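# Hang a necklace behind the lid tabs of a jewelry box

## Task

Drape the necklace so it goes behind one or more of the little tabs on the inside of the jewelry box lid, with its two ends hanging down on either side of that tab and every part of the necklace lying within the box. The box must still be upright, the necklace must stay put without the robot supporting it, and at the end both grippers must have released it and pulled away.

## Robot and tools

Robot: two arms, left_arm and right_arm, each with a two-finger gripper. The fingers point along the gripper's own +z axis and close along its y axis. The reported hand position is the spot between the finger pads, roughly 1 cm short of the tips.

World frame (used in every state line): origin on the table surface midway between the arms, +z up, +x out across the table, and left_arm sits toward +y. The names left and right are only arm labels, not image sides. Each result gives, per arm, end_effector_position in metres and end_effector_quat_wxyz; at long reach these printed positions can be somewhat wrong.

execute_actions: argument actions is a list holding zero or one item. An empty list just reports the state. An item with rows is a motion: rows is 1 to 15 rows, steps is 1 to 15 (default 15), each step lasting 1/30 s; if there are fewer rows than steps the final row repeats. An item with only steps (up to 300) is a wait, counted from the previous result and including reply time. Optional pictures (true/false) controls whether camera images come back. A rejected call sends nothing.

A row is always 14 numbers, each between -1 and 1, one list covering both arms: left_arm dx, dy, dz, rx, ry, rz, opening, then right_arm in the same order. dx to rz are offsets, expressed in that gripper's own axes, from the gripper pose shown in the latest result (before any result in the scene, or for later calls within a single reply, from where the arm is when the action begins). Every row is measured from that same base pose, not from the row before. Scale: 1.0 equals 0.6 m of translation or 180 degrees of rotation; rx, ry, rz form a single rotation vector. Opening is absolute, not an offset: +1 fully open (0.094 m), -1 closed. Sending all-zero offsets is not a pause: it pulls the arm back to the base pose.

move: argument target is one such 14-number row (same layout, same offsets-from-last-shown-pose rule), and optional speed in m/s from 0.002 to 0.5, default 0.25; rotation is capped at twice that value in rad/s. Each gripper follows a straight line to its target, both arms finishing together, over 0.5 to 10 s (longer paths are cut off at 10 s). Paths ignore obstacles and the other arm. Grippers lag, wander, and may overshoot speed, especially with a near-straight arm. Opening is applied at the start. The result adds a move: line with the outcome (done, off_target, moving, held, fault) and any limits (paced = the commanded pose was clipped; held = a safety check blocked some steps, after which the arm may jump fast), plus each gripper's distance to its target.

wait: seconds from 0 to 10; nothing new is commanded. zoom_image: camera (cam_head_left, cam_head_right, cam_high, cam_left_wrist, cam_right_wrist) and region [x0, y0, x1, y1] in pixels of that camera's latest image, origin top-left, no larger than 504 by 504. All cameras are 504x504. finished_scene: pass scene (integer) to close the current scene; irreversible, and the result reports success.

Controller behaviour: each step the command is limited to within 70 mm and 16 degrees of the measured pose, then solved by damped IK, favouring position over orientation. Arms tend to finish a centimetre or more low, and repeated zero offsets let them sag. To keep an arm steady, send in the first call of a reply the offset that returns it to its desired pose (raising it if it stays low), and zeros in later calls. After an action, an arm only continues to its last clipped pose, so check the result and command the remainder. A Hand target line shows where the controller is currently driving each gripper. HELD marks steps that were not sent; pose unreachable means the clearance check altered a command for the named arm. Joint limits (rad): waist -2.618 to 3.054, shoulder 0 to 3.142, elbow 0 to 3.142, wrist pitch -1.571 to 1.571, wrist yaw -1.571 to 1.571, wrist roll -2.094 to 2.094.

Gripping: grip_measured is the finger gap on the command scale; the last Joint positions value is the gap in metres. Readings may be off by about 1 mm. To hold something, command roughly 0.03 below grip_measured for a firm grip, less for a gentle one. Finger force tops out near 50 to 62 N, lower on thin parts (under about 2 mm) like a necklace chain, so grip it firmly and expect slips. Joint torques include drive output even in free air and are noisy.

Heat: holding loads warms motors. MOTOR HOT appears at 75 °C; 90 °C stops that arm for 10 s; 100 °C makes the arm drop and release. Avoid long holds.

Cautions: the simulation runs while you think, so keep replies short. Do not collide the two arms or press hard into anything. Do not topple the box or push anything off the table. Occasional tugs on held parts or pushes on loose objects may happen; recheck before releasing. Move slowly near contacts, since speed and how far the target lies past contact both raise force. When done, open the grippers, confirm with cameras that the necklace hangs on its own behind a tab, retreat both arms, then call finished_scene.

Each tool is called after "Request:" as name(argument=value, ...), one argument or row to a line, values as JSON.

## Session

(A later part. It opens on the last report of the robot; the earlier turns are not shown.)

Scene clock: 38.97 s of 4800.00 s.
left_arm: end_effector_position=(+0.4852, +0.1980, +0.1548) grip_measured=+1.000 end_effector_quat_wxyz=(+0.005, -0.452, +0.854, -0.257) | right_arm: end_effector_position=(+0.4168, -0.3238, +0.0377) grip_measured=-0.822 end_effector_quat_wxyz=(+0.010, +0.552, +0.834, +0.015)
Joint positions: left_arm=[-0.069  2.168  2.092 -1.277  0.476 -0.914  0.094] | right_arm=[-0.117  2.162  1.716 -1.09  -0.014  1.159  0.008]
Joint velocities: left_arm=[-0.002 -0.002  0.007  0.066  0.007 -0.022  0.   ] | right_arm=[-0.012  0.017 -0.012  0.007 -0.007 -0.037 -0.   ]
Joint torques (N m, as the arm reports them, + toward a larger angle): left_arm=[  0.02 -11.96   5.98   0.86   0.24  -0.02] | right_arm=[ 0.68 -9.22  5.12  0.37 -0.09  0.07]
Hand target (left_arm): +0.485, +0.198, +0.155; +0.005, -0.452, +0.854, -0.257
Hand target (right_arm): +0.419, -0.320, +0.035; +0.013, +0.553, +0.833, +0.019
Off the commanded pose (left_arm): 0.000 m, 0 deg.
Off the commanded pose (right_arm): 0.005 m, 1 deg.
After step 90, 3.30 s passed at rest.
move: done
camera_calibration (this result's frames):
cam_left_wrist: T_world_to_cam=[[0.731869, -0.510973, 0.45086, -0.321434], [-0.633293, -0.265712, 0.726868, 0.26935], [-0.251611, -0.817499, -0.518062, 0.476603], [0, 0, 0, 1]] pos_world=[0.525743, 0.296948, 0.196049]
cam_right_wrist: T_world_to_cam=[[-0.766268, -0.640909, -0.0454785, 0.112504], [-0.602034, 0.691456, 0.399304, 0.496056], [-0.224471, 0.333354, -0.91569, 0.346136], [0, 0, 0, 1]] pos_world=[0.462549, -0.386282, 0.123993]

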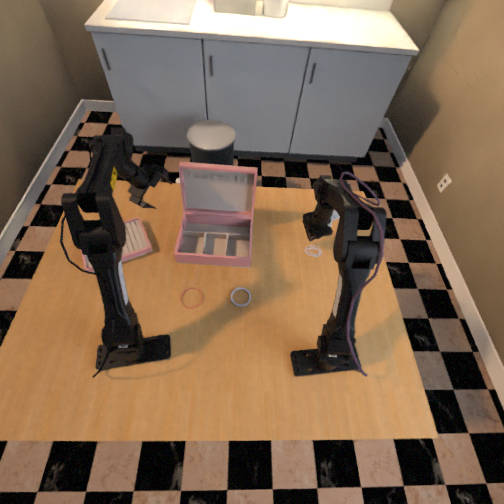

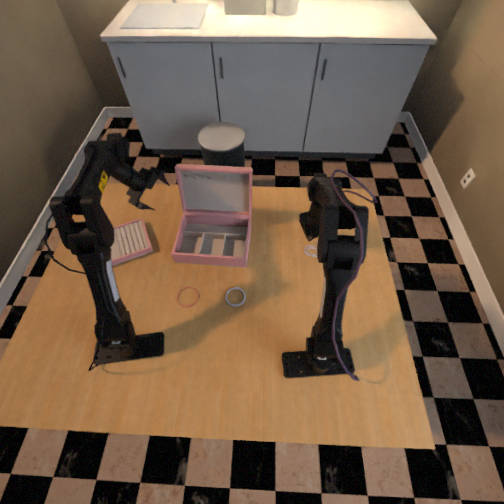

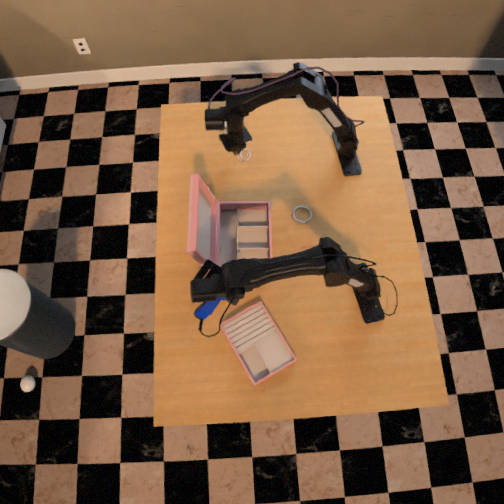

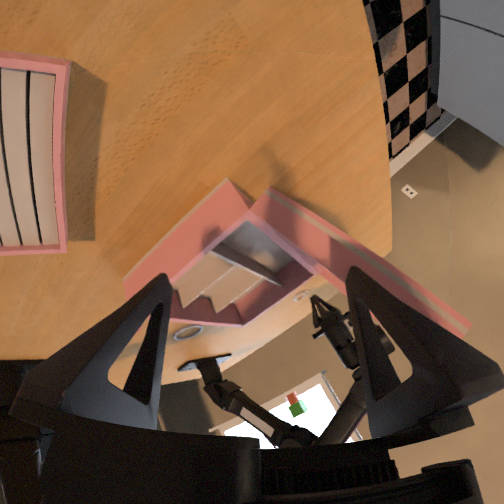

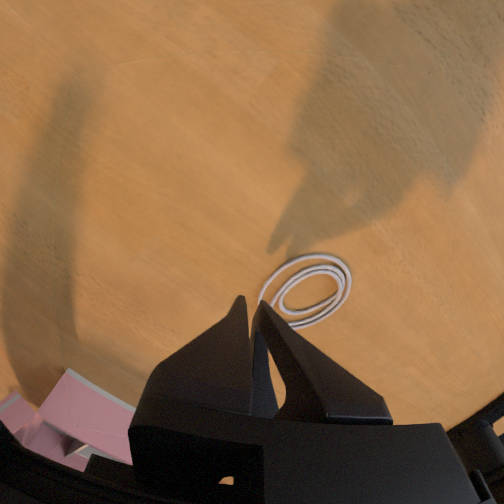

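Request:
move(
  target=[0,0,0,0,0,0,1,-0.006,-0.013,0.032,0,0,0,-0.82],
  speed=0.03,
)

Request:
zoom_image(
  camera="cam_right_wrist",
  region=[150, 180, 350, 380],
)

Scene clock: 42.80 s of 4800.00 s.
left_arm: end_effector_position=(+0.4852, +0.1980, +0.1548) grip_measured=+1.000 end_effector_quat_wxyz=(+0.005, -0.452, +0.854, -0.257) | right_arm: end_effector_position=(+0.4084, -0.3237, +0.0197) grip_measured=-0.822 end_effector_quat_wxyz=(+0.004, +0.550, +0.835, +0.011)
Joint positions: left_arm=[-0.069  2.168  2.092 -1.277  0.476 -0.914  0.094] | right_arm=[-0.117  2.162  1.642 -1.032 -0.014  1.156  0.008]
Joint velocities: left_arm=[ 0.007 -0.012  0.002 -0.125  0.007  0.037  0.   ] | right_arm=[-0.002 -0.007  0.002  0.022 -0.095  0.022 -0.001]
Joint torques (N m, as the arm reports them, + toward a larger angle): left_arm=[  0.02 -11.95   5.97   0.85   0.24  -0.01] | right_arm=[-1.23 -9.64  4.95  0.3  -0.04 -0.06]
Hand target (left_arm): +0.485, +0.198, +0.155; +0.005, -0.452, +0.854, -0.257
Hand target (right_arm): +0.412, -0.330, +0.018; +0.010, +0.552, +0.834, +0.015
Off the commanded pose (left_arm): 0.000 m, 0 deg.
Off the commanded pose (right_arm): 0.007 m, 1 deg.
move: done
camera_calibration (this result's frames):
cam_left_wrist: T_world_to_cam=[[0.731869, -0.510973, 0.45086, -0.321434], [-0.633293, -0.265712, 0.726868, 0.26935], [-0.251611, -0.817499, -0.518062, 0.476603], [0, 0, 0, 1]] pos_world=[0.525743, 0.296948, 0.196049]
cam_right_wrist: T_world_to_cam=[[-0.764435, -0.643825, -0.0335842, 0.103423], [-0.598369, 0.689144, 0.4087, 0.495746], [-0.239987, 0.332521, -0.912051, 0.333728], [0, 0, 0, 1]] pos_world=[0.455789, -0.386025, 0.105239]

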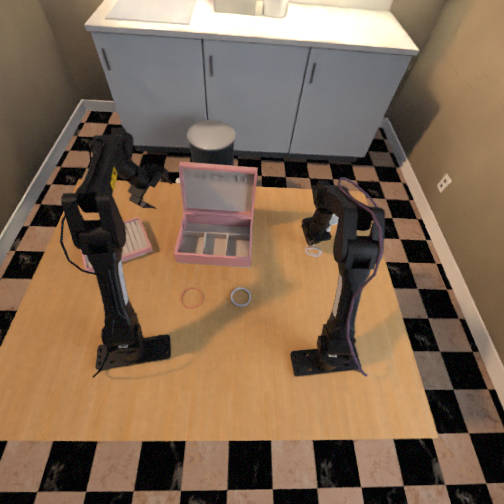

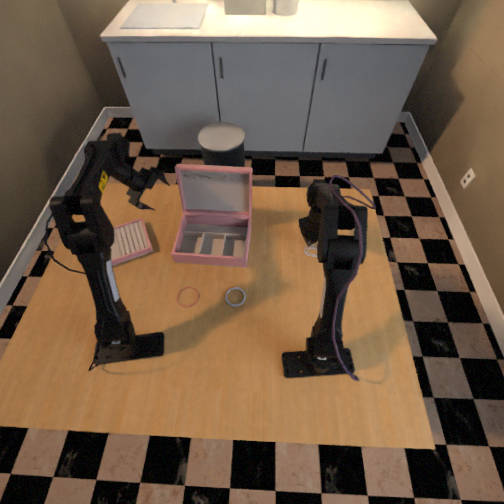

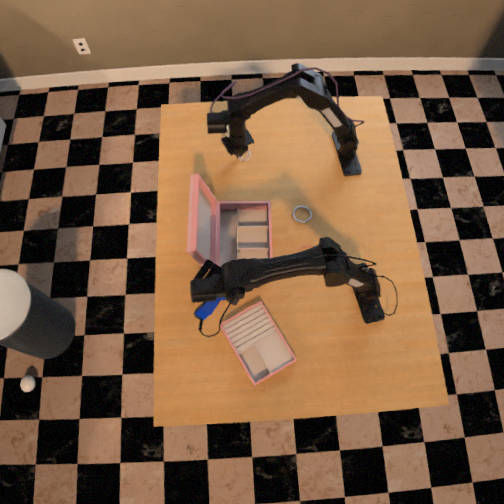

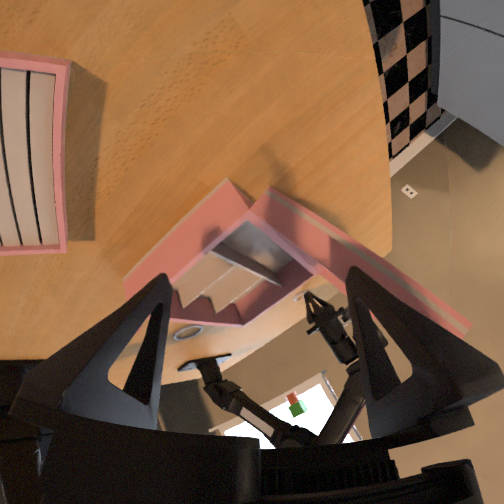

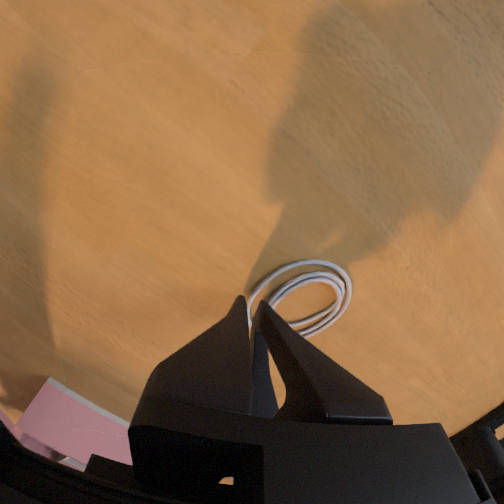

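Region (150, 180, 350, 380) of cam_right_wrist's 504x504 image, scaled by 2.520, with more detail than that image has.

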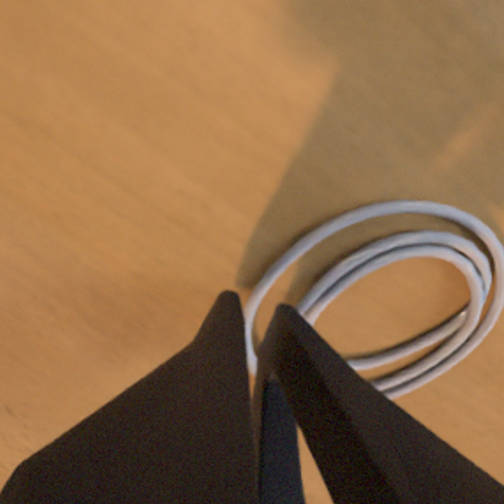

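Slightly +y and down.

Request:
move(
  target=[0,0,0,0,0,0,1,-0.006,0.006,0.03,0,0,0,-0.82],
  speed=0.02,
)

Request:
execute_actions(
  actions=[
    {"rows":[[0,0,0,0,0,0,1,0,0,0.012,0,0,0,-1]]},
  ],
)

Scene clock: 45.60 s of 4800.00 s.
left_arm: end_effector_position=(+0.4852, +0.1980, +0.1548) grip_measured=+1.000 end_effector_quat_wxyz=(+0.005, -0.452, +0.854, -0.257) | right_arm: end_effector_position=(+0.4103, -0.3237, +0.0122) grip_measured=-0.822 end_effector_quat_wxyz=(+0.002, +0.550, +0.835, +0.010)
Joint positions: left_arm=[-0.069  2.168  2.092 -1.277  0.476 -0.914  0.094] | right_arm=[-0.117  2.182  1.642 -1.017 -0.014  1.155  0.008]
Joint velocities: left_arm=[-0.007 -0.007 -0.007  0.066 -0.051 -0.022  0.   ] | right_arm=[-0.007  0.002  0.002 -0.007 -0.007  0.037  0.   ]
Joint torques (N m, as the arm reports them, + toward a larger angle): left_arm=[  0.03 -11.96   5.98   0.86   0.24  -0.01] | right_arm=[-0.29 -8.05  4.71  0.47 -0.03 -0.03]
Hand target (left_arm): +0.485, +0.198, +0.155; +0.005, -0.452, +0.854, -0.257
Hand target (right_arm): +0.413, -0.325, +0.002; +0.004, +0.550, +0.835, +0.011
Off the commanded pose (left_arm): 0.000 m, 0 deg.
Off the commanded pose (right_arm): 0.011 m, 0 deg.
move: off_target (right_arm)
camera_calibration (this result's frames):
cam_left_wrist: T_world_to_cam=[[0.731869, -0.510973, 0.45086, -0.321434], [-0.633293, -0.265712, 0.726868, 0.26935], [-0.251611, -0.817499, -0.518062, 0.476603], [0, 0, 0, 1]] pos_world=[0.525743, 0.296948, 0.196049]
cam_right_wrist: T_world_to_cam=[[-0.764312, -0.644116, -0.030693, 0.104379], [-0.59707, 0.688903, 0.410999, 0.499269], [-0.243587, 0.332458, -0.911119, 0.328802], [0, 0, 0, 1]] pos_world=[0.457969, -0.386028, 0.0975824]

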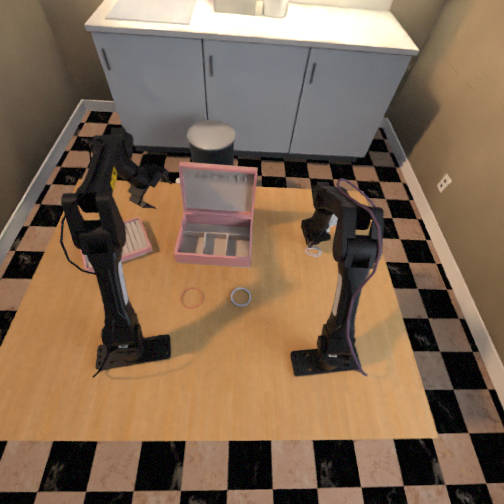

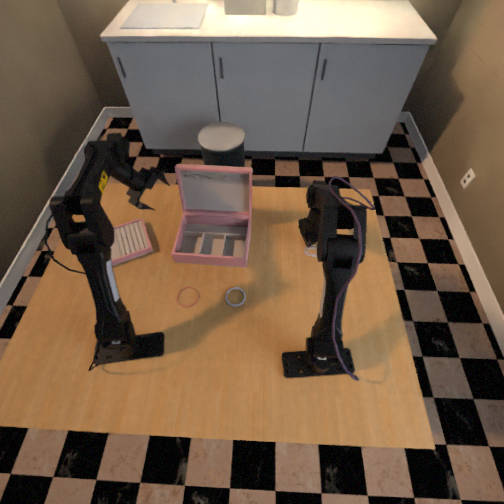

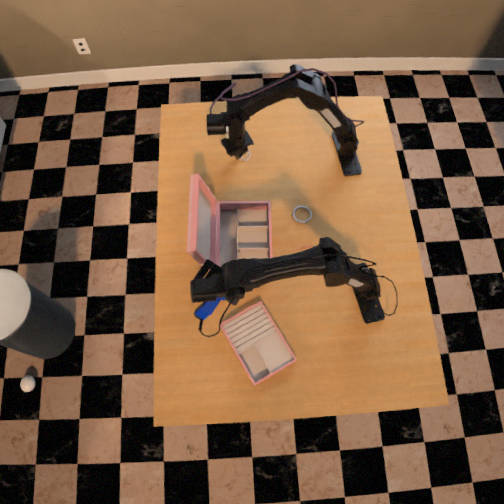

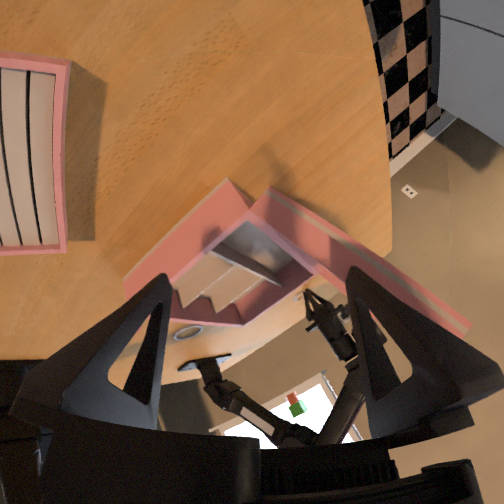

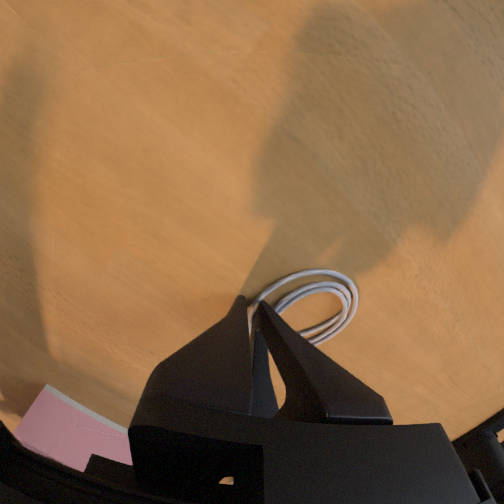

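Scene clock: 46.10 s of 4800.00 s.
left_arm: end_effector_position=(+0.4852, +0.1980, +0.1548) grip_measured=+1.000 end_effector_quat_wxyz=(+0.005, -0.452, +0.854, -0.257) | right_arm: end_effector_position=(+0.4104, -0.3237, +0.0122) grip_measured=-0.982 end_effector_quat_wxyz=(+0.002, +0.550, +0.835, +0.010)
Joint positions: left_arm=[-0.069  2.168  2.092 -1.277  0.476 -0.914  0.094] | right_arm=[-0.117  2.182  1.642 -1.017 -0.014  1.155  0.001]
Joint velocities: left_arm=[-0.002  0.012  0.002  0.007 -0.037  0.022  0.   ] | right_arm=[ 0.012 -0.002 -0.012 -0.051 -0.037 -0.051  0.002]
Joint torques (N m, as the arm reports them, + toward a larger angle): left_arm=[  0.02 -11.97   5.97   0.86   0.25  -0.02] | right_arm=[ 0.03 -8.93  4.34  0.38 -0.03  0.  ]
Hand target (left_arm): +0.485, +0.198, +0.155; +0.005, -0.452, +0.854, -0.257
Hand target (right_arm): +0.410, -0.324, +0.005; +0.002, +0.550, +0.835, +0.010
Off the commanded pose (left_arm): 0.000 m, 0 deg.
Off the commanded pose (right_arm): 0.007 m, 0 deg.
Steps of this call (steps 1 to 15: all 15 steps of this action). Readings (end_effector_position):
1: left_arm (+0.4852, +0.1980, +0.1548) | right_arm (+0.4103, -0.3237, +0.0122)
2: left_arm (+0.4852, +0.1980, +0.1548) | right_arm (+0.4103, -0.3237, +0.0122)
4: left_arm (+0.4852, +0.1980, +0.1548) | right_arm (+0.4104, -0.3237, +0.0122)
8: left_arm (+0.4852, +0.1980, +0.1548) | right_arm (+0.4104, -0.3237, +0.0122)
15: the state above
camera_calibration (this result's frames):
cam_left_wrist: T_world_to_cam=[[0.731869, -0.510973, 0.45086, -0.321434], [-0.633293, -0.265712, 0.726868, 0.26935], [-0.251611, -0.817499, -0.518062, 0.476603], [0, 0, 0, 1]] pos_world=[0.525743, 0.296948, 0.196049]
cam_right_wrist: T_world_to_cam=[[-0.7643, -0.644116, -0.0309821, 0.10445], [-0.597227, 0.688904, 0.410769, 0.499394], [-0.243239, 0.332454, -0.911213, 0.328684], [0, 0, 0, 1]] pos_world=[0.458031, -0.386029, 0.0976021]

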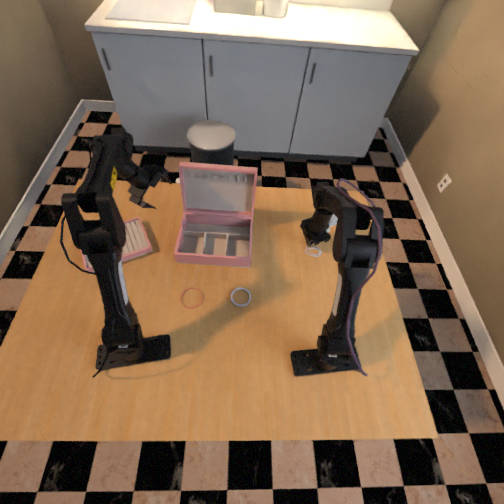

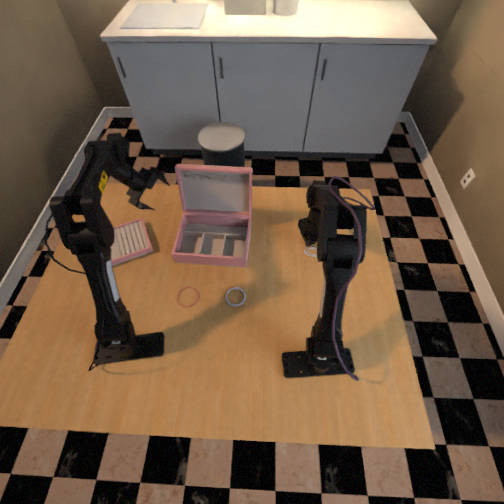

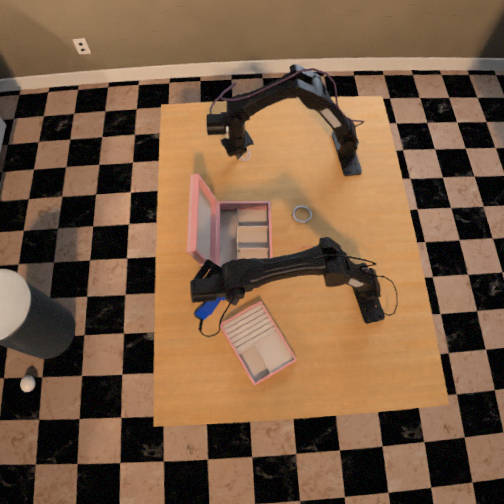

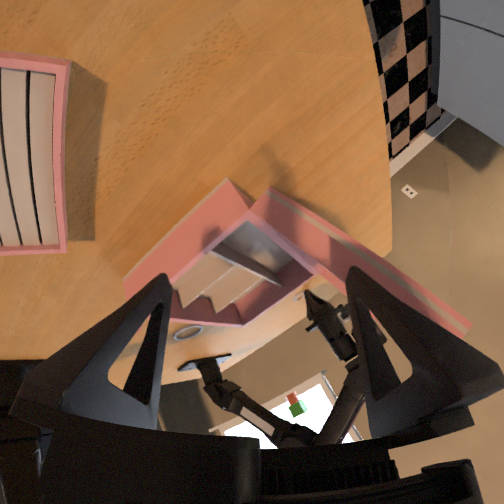

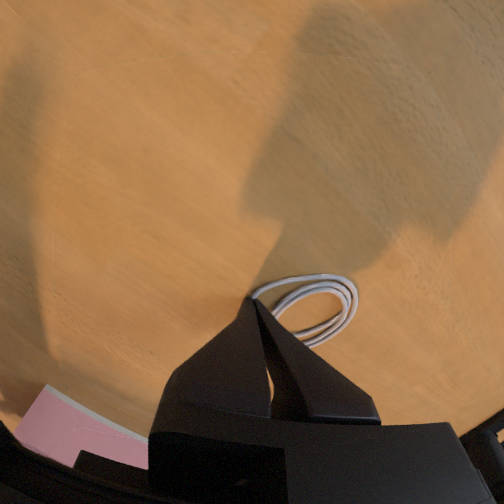

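Request:
move(
  target=[0,0,0,0,0,0,1,0.05,0,-0.48,-0.5,0,0,-1],
  speed=0.12,
)

Scene clock: 55.03 s of 4800.00 s.
left_arm: end_effector_position=(+0.4852, +0.1980, +0.1548) grip_measured=+1.000 end_effector_quat_wxyz=(+0.005, -0.452, +0.854, -0.257) | right_arm: end_effector_position=(+0.4007, -0.3038, +0.2903) grip_measured=-0.982 end_effector_quat_wxyz=(+0.380, +0.409, +0.585, +0.589)
Joint positions: left_arm=[-0.069  2.168  2.092 -1.277  0.476 -0.914  0.094] | right_arm=[-0.309  1.24   0.706  0.512 -0.59   1.595  0.001]
Joint velocities: left_arm=[ 0.002  0.012 -0.017  0.007  0.007 -0.066  0.   ] | right_arm=[ 0.007  0.012 -0.007  0.022 -0.066 -0.022  0.   ]
Joint torques (N m, as the arm reports them, + toward a larger angle): left_arm=[ -0.01 -11.96   5.99   0.86   0.24  -0.01] | right_arm=[-0.5  -5.39  6.25  1.61 -0.13  0.03]
Hand target (left_arm): +0.485, +0.198, +0.155; +0.005, -0.452, +0.854, -0.257
Hand target (right_arm): +0.395, -0.304, +0.304; +0.393, +0.393, +0.578, +0.597
Off the commanded pose (left_arm): 0.000 m, 0 deg.
Off the commanded pose (right_arm): 0.012 m, 3 deg.
move: off_target (right_arm)
camera_calibration (this result's frames):
cam_left_wrist: T_world_to_cam=[[0.731869, -0.510973, 0.45086, -0.321434], [-0.633293, -0.265712, 0.726868, 0.26935], [-0.251611, -0.817499, -0.518062, 0.476603], [0, 0, 0, 1]] pos_world=[0.525743, 0.296948, 0.196049]
cam_right_wrist: T_world_to_cam=[[0.0902405, -0.238784, -0.966871, 0.170977], [-0.717081, 0.658134, -0.229464, 0.590158], [0.691123, 0.714032, -0.111837, 0.0826368], [0, 0, 0, 1]] pos_world=[0.35065, -0.406582, 0.309974]

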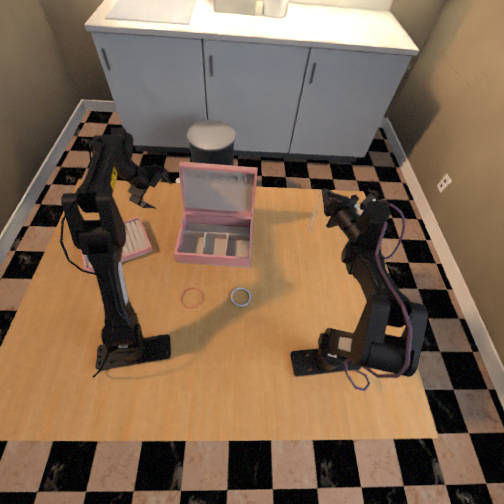

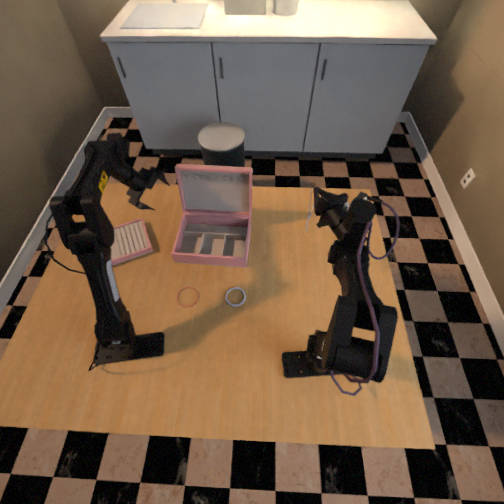

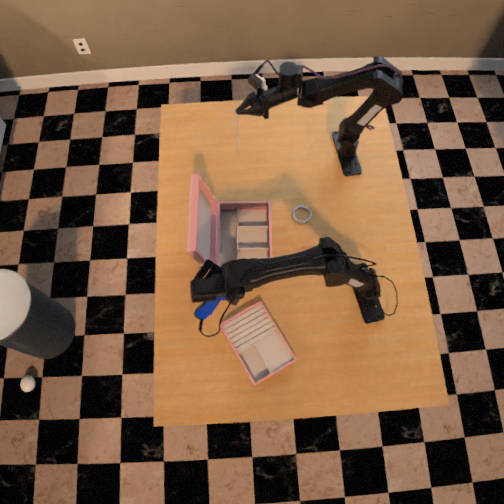

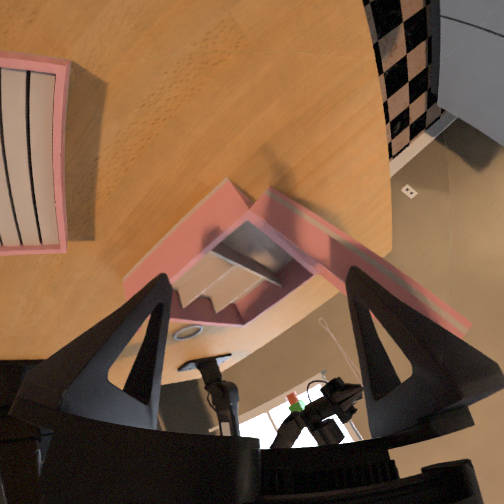

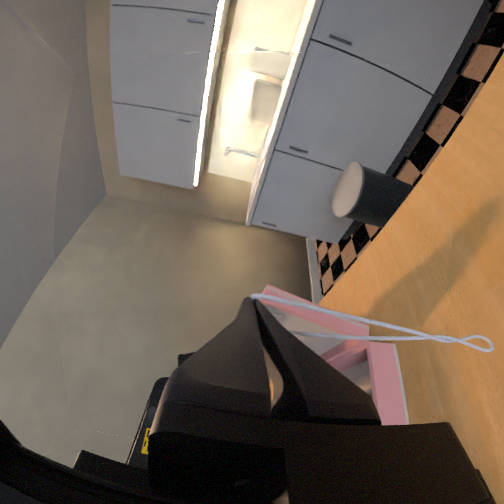

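Request:
move(
  target=[0,0,0,0,0,0,1,0.348,0.015,0.178,0,-0.055,0,-1],
  speed=0.12,
)

Request:
move(
  target=[0,0,0,0,0,0,1,-0.015,-0.1,0.08,0,0,0,-1],
  speed=0.06,
)

Request:
zoom_image(
  camera="cam_right_wrist",
  region=[170, 160, 370, 360],
)

Scene clock: 60.47 s of 4800.00 s.
left_arm: end_effector_position=(+0.4852, +0.1980, +0.1548) grip_measured=+1.000 end_effector_quat_wxyz=(+0.005, -0.452, +0.854, -0.257) | right_arm: end_effector_position=(+0.4152, -0.0701, +0.2939) grip_measured=-0.982 end_effector_quat_wxyz=(+0.425, +0.456, +0.561, +0.545)
Joint positions: left_arm=[-0.069  2.168  2.092 -1.277  0.476 -0.914  0.094] | right_arm=[0.601 1.555 1.004 0.501 0.481 1.614 0.001]
Joint velocities: left_arm=[-0.012 -0.022  0.002  0.081 -0.051 -0.051  0.   ] | right_arm=[-0.002  0.002 -0.012 -0.007  0.022 -0.051  0.   ]
Joint torques (N m, as the arm reports them, + toward a larger angle): left_arm=[ -0.02 -11.95   5.97   0.86   0.24   0.  ] | right_arm=[ 0.57 -5.41  8.88  1.41  0.14  0.03]
Hand target (left_arm): +0.485, +0.198, +0.155; +0.005, -0.452, +0.854, -0.257
Hand target (right_arm): +0.417, -0.068, +0.305; +0.428, +0.458, +0.550, +0.552
Off the commanded pose (left_arm): 0.000 m, 0 deg.
Off the commanded pose (right_arm): 0.012 m, 1 deg.
move: off_target (right_arm)
camera_calibration (this result's frames):
cam_left_wrist: T_world_to_cam=[[0.731869, -0.510973, 0.45086, -0.321434], [-0.633293, -0.265712, 0.726868, 0.26935], [-0.251611, -0.817499, -0.518062, 0.476603], [0, 0, 0, 1]] pos_world=[0.525743, 0.296948, 0.196049]
cam_right_wrist: T_world_to_cam=[[0.0297917, -0.270862, -0.962157, 0.250375], [-0.606935, 0.759915, -0.232721, 0.409993], [0.794193, 0.5909, -0.141757, -0.1365], [0, 0, 0, 1]] pos_world=[0.349787, -0.163085, 0.316964]

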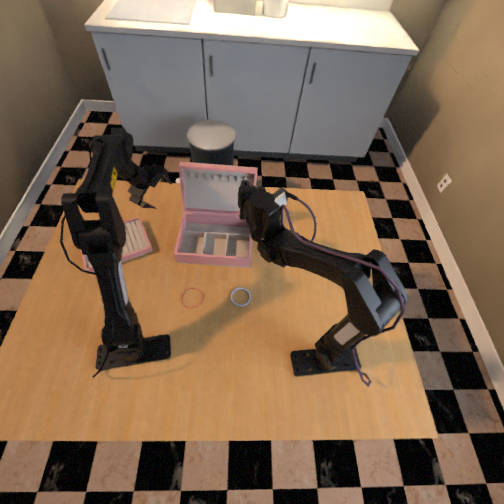

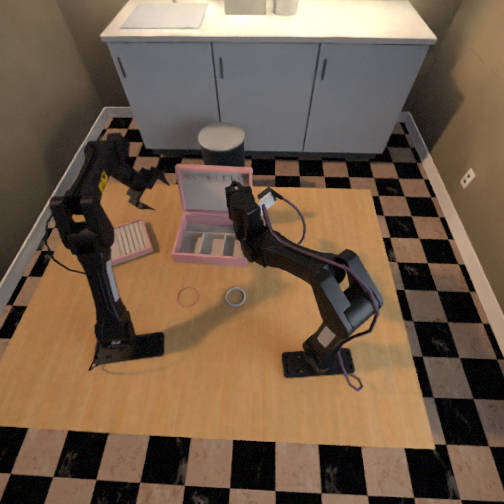

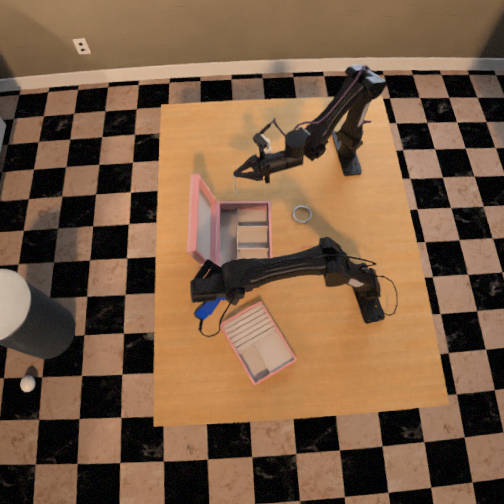

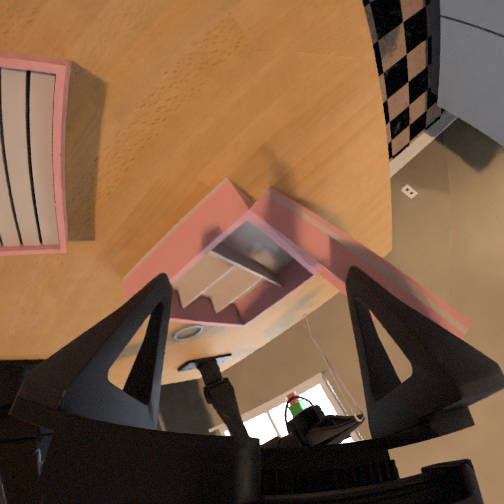

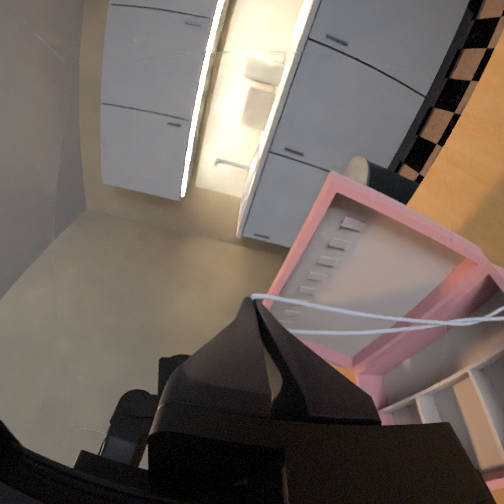

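Scene clock: 62.27 s of 4800.00 s.
left_arm: end_effector_position=(+0.4852, +0.1980, +0.1548) grip_measured=+1.000 end_effector_quat_wxyz=(+0.005, -0.452, +0.854, -0.257) | right_arm: end_effector_position=(+0.4588, -0.0650, +0.2280) grip_measured=-0.982 end_effector_quat_wxyz=(+0.423, +0.459, +0.565, +0.539)
Joint positions: left_arm=[-0.069  2.168  2.092 -1.277  0.476 -0.914  0.094] | right_arm=[0.535 1.796 1.004 0.725 0.419 1.614 0.001]
Joint velocities: left_arm=[-0.017 -0.007 -0.002  0.022  0.007 -0.037  0.   ] | right_arm=[-0.007 -0.002 -0.012  0.007 -0.022  0.007 -0.   ]
Joint torques (N m, as the arm reports them, + toward a larger angle): left_arm=[ -0.01 -11.95   5.97   0.86   0.23  -0.01] | right_arm=[-0.87 -7.19  6.02  1.62 -0.13 -0.04]
Hand target (left_arm): +0.485, +0.198, +0.155; +0.005, -0.452, +0.854, -0.257
Hand target (right_arm): +0.461, -0.067, +0.231; +0.425, +0.456, +0.561, +0.545
Off the commanded pose (left_arm): 0.000 m, 0 deg.
Off the commanded pose (right_arm): 0.005 m, 1 deg.
move: done
camera_calibration (this result's frames):
cam_left_wrist: T_world_to_cam=[[0.731869, -0.510973, 0.45086, -0.321434], [-0.633293, -0.265712, 0.726868, 0.26935], [-0.251611, -0.817499, -0.518062, 0.476603], [0, 0, 0, 1]] pos_world=[0.525743, 0.296948, 0.196049]
cam_right_wrist: T_world_to_cam=[[0.013757, -0.278515, -0.960333, 0.193542], [-0.607865, 0.760244, -0.229193, 0.416798], [0.793921, 0.586906, -0.158841, -0.179735], [0, 0, 0, 1]] pos_world=[0.39339, -0.157476, 0.252843]

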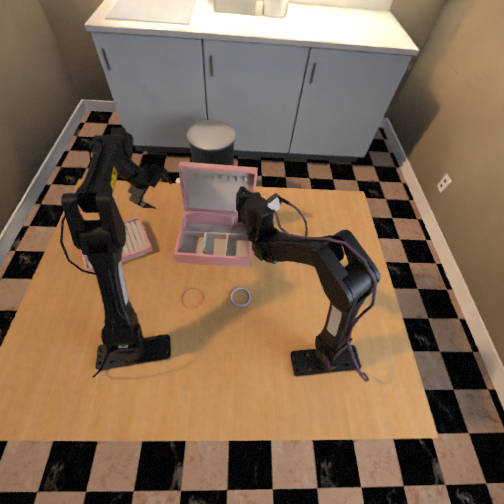

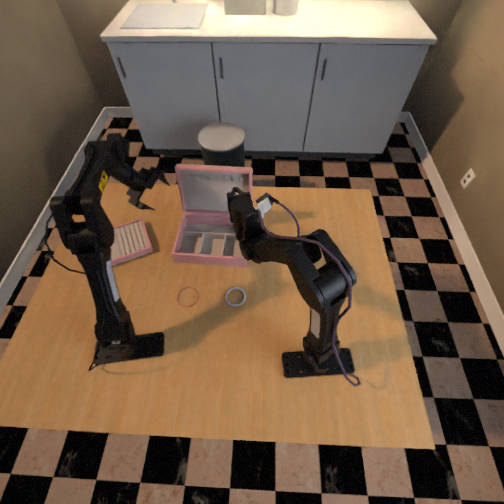

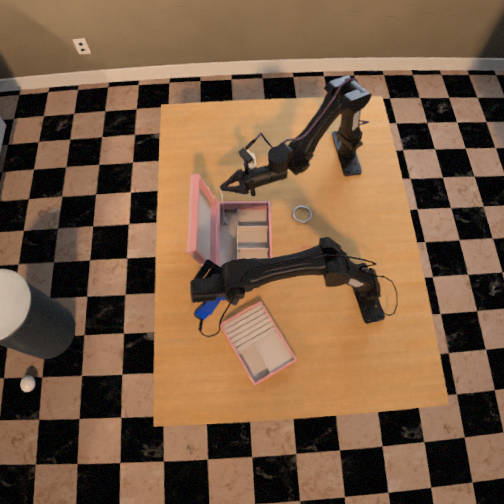

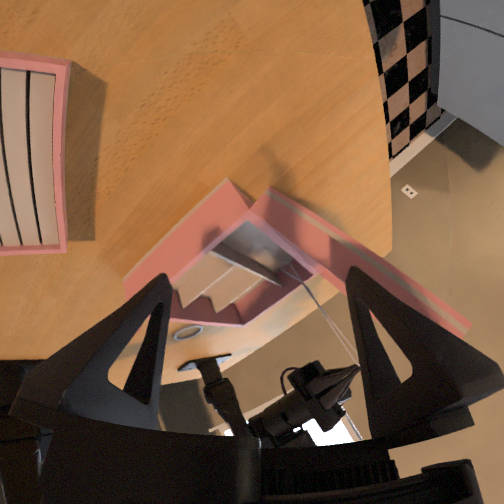

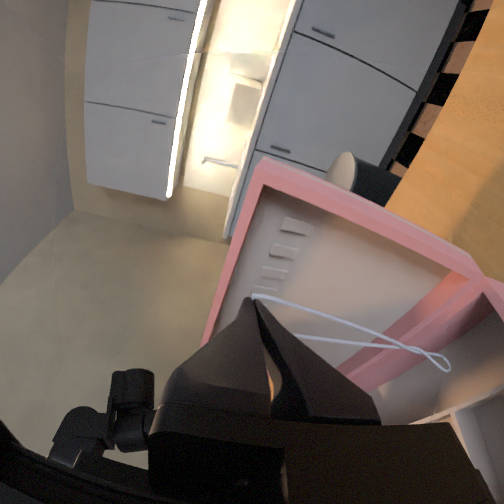

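Region (170, 160, 370, 360) of cam_right_wrist's 504x504 image, scaled by 2.520, with more detail than that image has.

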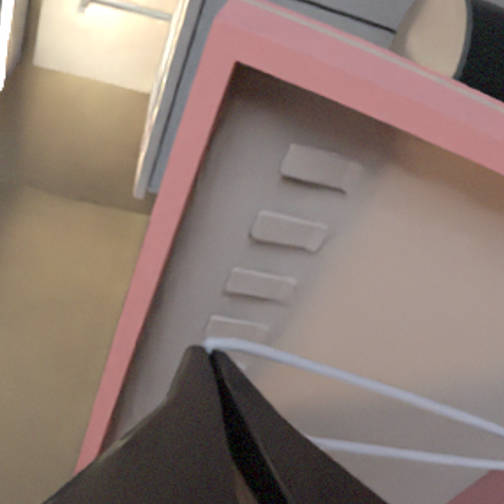

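Request:
move(
  target=[0,0,0,0,0,0,1,0,0,0.095,-0.01,0,0,-1],
  speed=0.04,
)

Request:
zoom_image(
  camera="cam_right_wrist",
  region=[170, 180, 370, 380],
)

Scene clock: 67.27 s of 4800.00 s.
left_arm: end_effector_position=(+0.4852, +0.1980, +0.1548) grip_measured=+1.000 end_effector_quat_wxyz=(+0.005, -0.452, +0.854, -0.257) | right_arm: end_effector_position=(+0.5068, -0.0521, +0.2102) grip_measured=-0.982 end_effector_quat_wxyz=(+0.423, +0.462, +0.565, +0.537)
Joint positions: left_arm=[-0.069  2.168  2.092 -1.277  0.476 -0.914  0.094] | right_arm=[0.492 1.986 1.189 0.726 0.38  1.614 0.001]
Joint velocities: left_arm=[ 0.002 -0.002  0.002  0.007 -0.037 -0.007  0.   ] | right_arm=[-0.002  0.027  0.007 -0.051 -0.022  0.007 -0.   ]
Joint torques (N m, as the arm reports them, + toward a larger angle): left_arm=[  0.02 -11.96   6.01   0.86   0.24  -0.01] | right_arm=[-0.87 -8.52  8.49  1.56 -0.14 -0.14]
Hand target (left_arm): +0.485, +0.198, +0.155; +0.005, -0.452, +0.854, -0.257
Hand target (right_arm): +0.513, -0.052, +0.224; +0.430, +0.453, +0.557, +0.547
Off the commanded pose (left_arm): 0.000 m, 0 deg.
Off the commanded pose (right_arm): 0.016 m, 2 deg.
move: off_target (right_arm)
camera_calibration (this result's frames):
cam_left_wrist: T_world_to_cam=[[0.731869, -0.510973, 0.45086, -0.321434], [-0.633293, -0.265712, 0.726868, 0.26935], [-0.251611, -0.817499, -0.518062, 0.476603], [0, 0, 0, 1]] pos_world=[0.525743, 0.296948, 0.196049]
cam_right_wrist: T_world_to_cam=[[0.00837014, -0.278366, -0.960439, 0.18211], [-0.605593, 0.762893, -0.226389, 0.43058], [0.795731, 0.58353, -0.162191, -0.228634], [0, 0, 0, 1]] pos_world=[0.441163, -0.144378, 0.235302]

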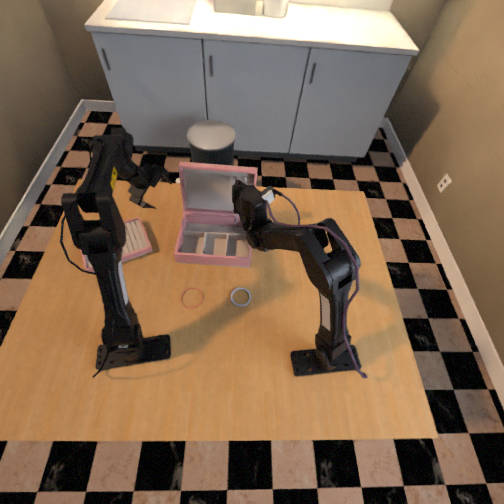

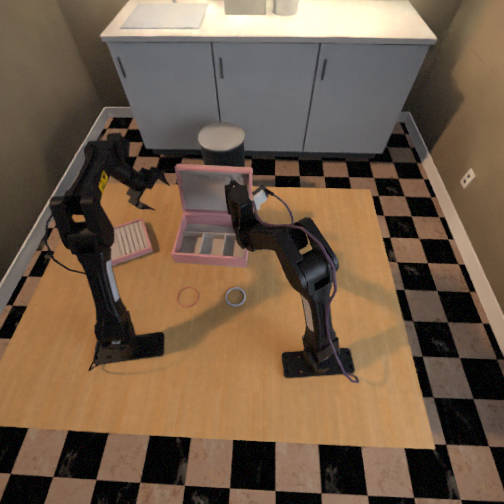

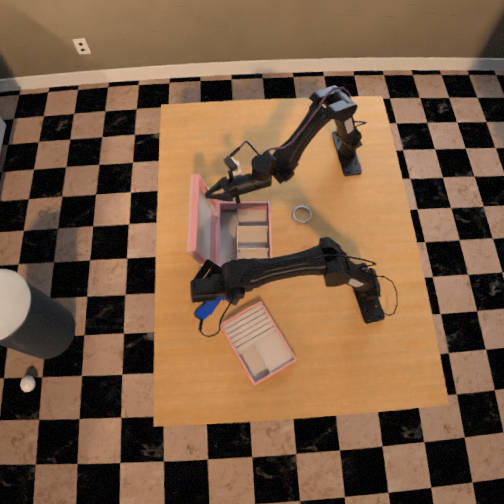

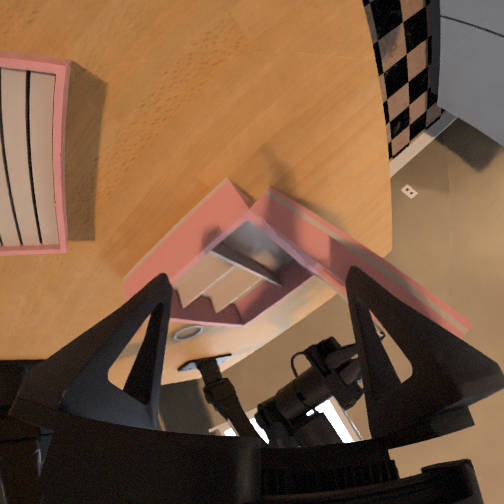

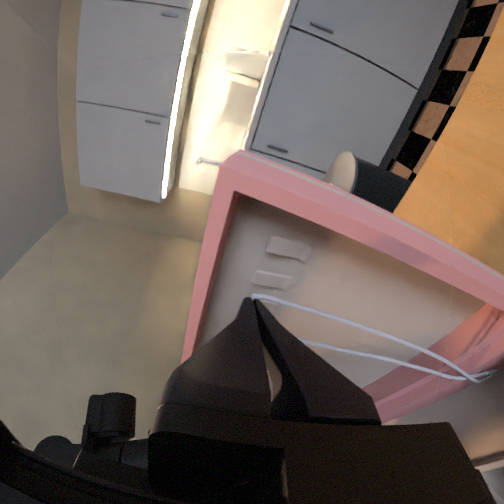

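Region (170, 180, 370, 380) of cam_right_wrist's 504x504 image, scaled by 2.520, with more detail than that image has.

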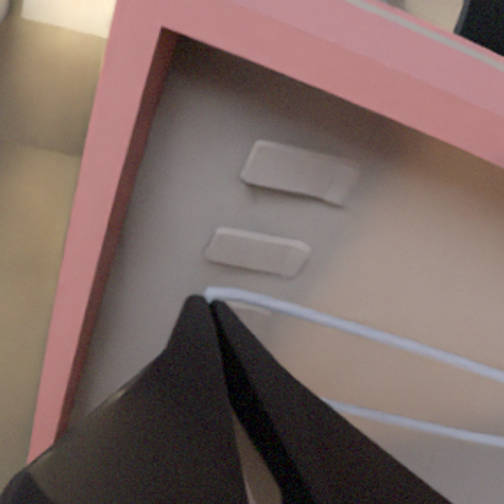

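Request:
move(
  target=[0,0,0,0,0,0,1,-0.012,0.033,0.032,-0.015,0,0,-1],
  speed=0.02,
)

Request:
zoom_image(
  camera="cam_right_wrist",
  region=[170, 180, 370, 380],
)

Scene clock: 71.60 s of 4800.00 s.
left_arm: end_effector_position=(+0.4852, +0.1980, +0.1548) grip_measured=+1.000 end_effector_quat_wxyz=(+0.005, -0.452, +0.854, -0.257) | right_arm: end_effector_position=(+0.5217, -0.0547, +0.2182) grip_measured=-0.982 end_effector_quat_wxyz=(+0.428, +0.460, +0.556, +0.544)
Joint positions: left_arm=[-0.069  2.168  2.092 -1.277  0.476 -0.914  0.094] | right_arm=[0.469 2.017 1.246 0.726 0.362 1.611 0.001]
Joint velocities: left_arm=[ 0.002 -0.007  0.007 -0.007  0.007  0.022  0.   ] | right_arm=[ 0.002 -0.007  0.012  0.051  0.007  0.051 -0.   ]
Joint torques (N m, as the arm reports them, + toward a larger angle): left_arm=[  0.03 -11.94   6.01   0.85   0.24  -0.01] | right_arm=[-0.82 -8.74  8.45  1.46 -0.12 -0.13]
Hand target (left_arm): +0.485, +0.198, +0.155; +0.005, -0.452, +0.854, -0.257
Hand target (right_arm): +0.528, -0.055, +0.229; +0.434, +0.452, +0.552, +0.550
Off the commanded pose (left_arm): 0.000 m, 0 deg.
Off the commanded pose (right_arm): 0.012 m, 1 deg.
move: off_target (right_arm)
camera_calibration (this result's frames):
cam_left_wrist: T_world_to_cam=[[0.731869, -0.510973, 0.45086, -0.321434], [-0.633293, -0.265712, 0.726868, 0.26935], [-0.251611, -0.817499, -0.518062, 0.476603], [0, 0, 0, 1]] pos_world=[0.525743, 0.296948, 0.196049]
cam_right_wrist: T_world_to_cam=[[0.0275033, -0.266887, -0.963335, 0.18022], [-0.596732, 0.768767, -0.230019, 0.439875], [0.801969, 0.581179, -0.138116, -0.246315], [0, 0, 0, 1]] pos_world=[0.455067, -0.14691, 0.240772]

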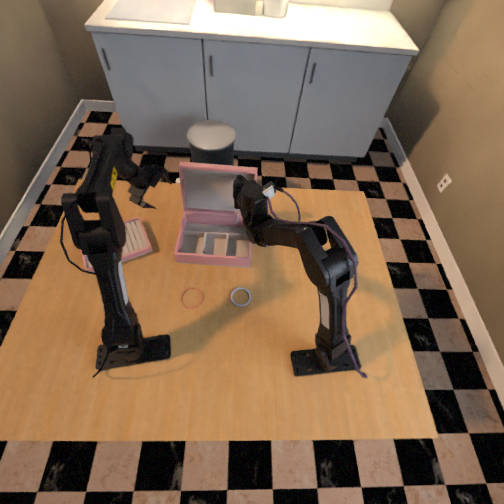

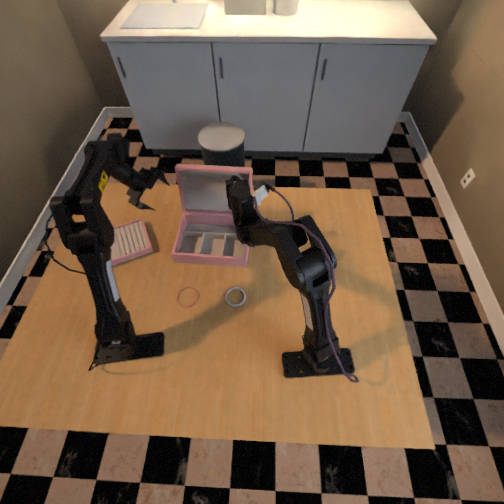

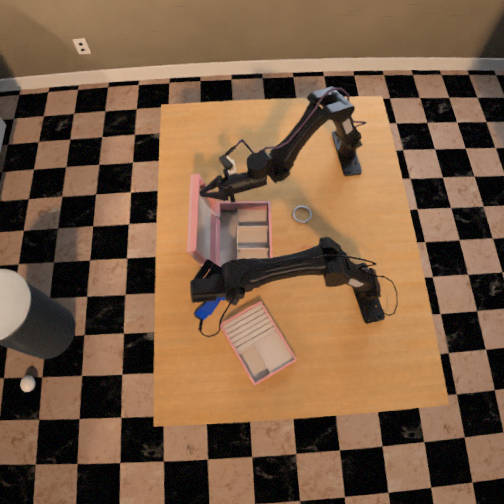

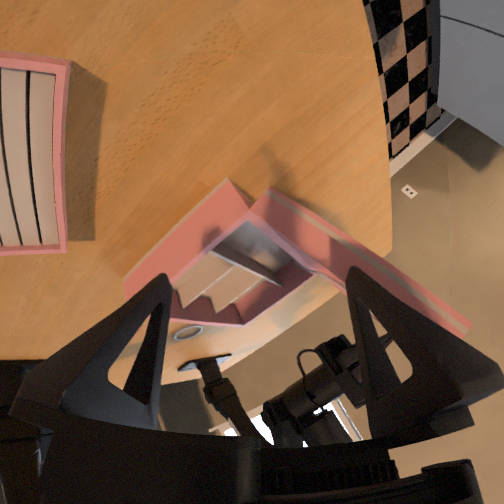

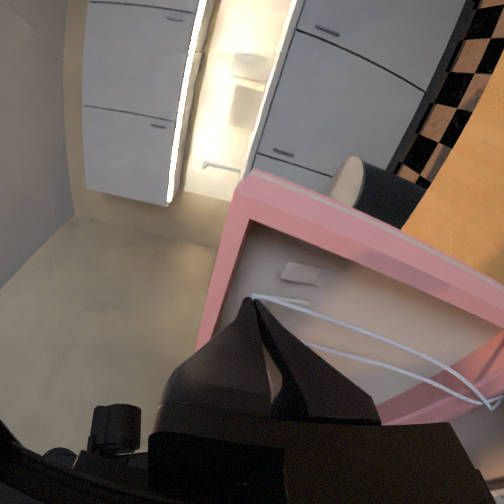

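Region (170, 180, 370, 380) of cam_right_wrist's 504x504 image, scaled by 2.520, with more detail than that image has.

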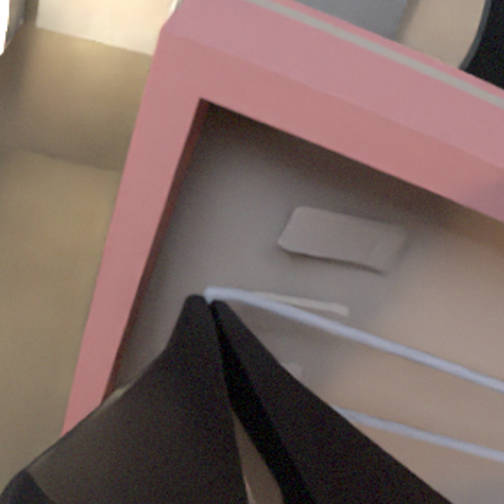

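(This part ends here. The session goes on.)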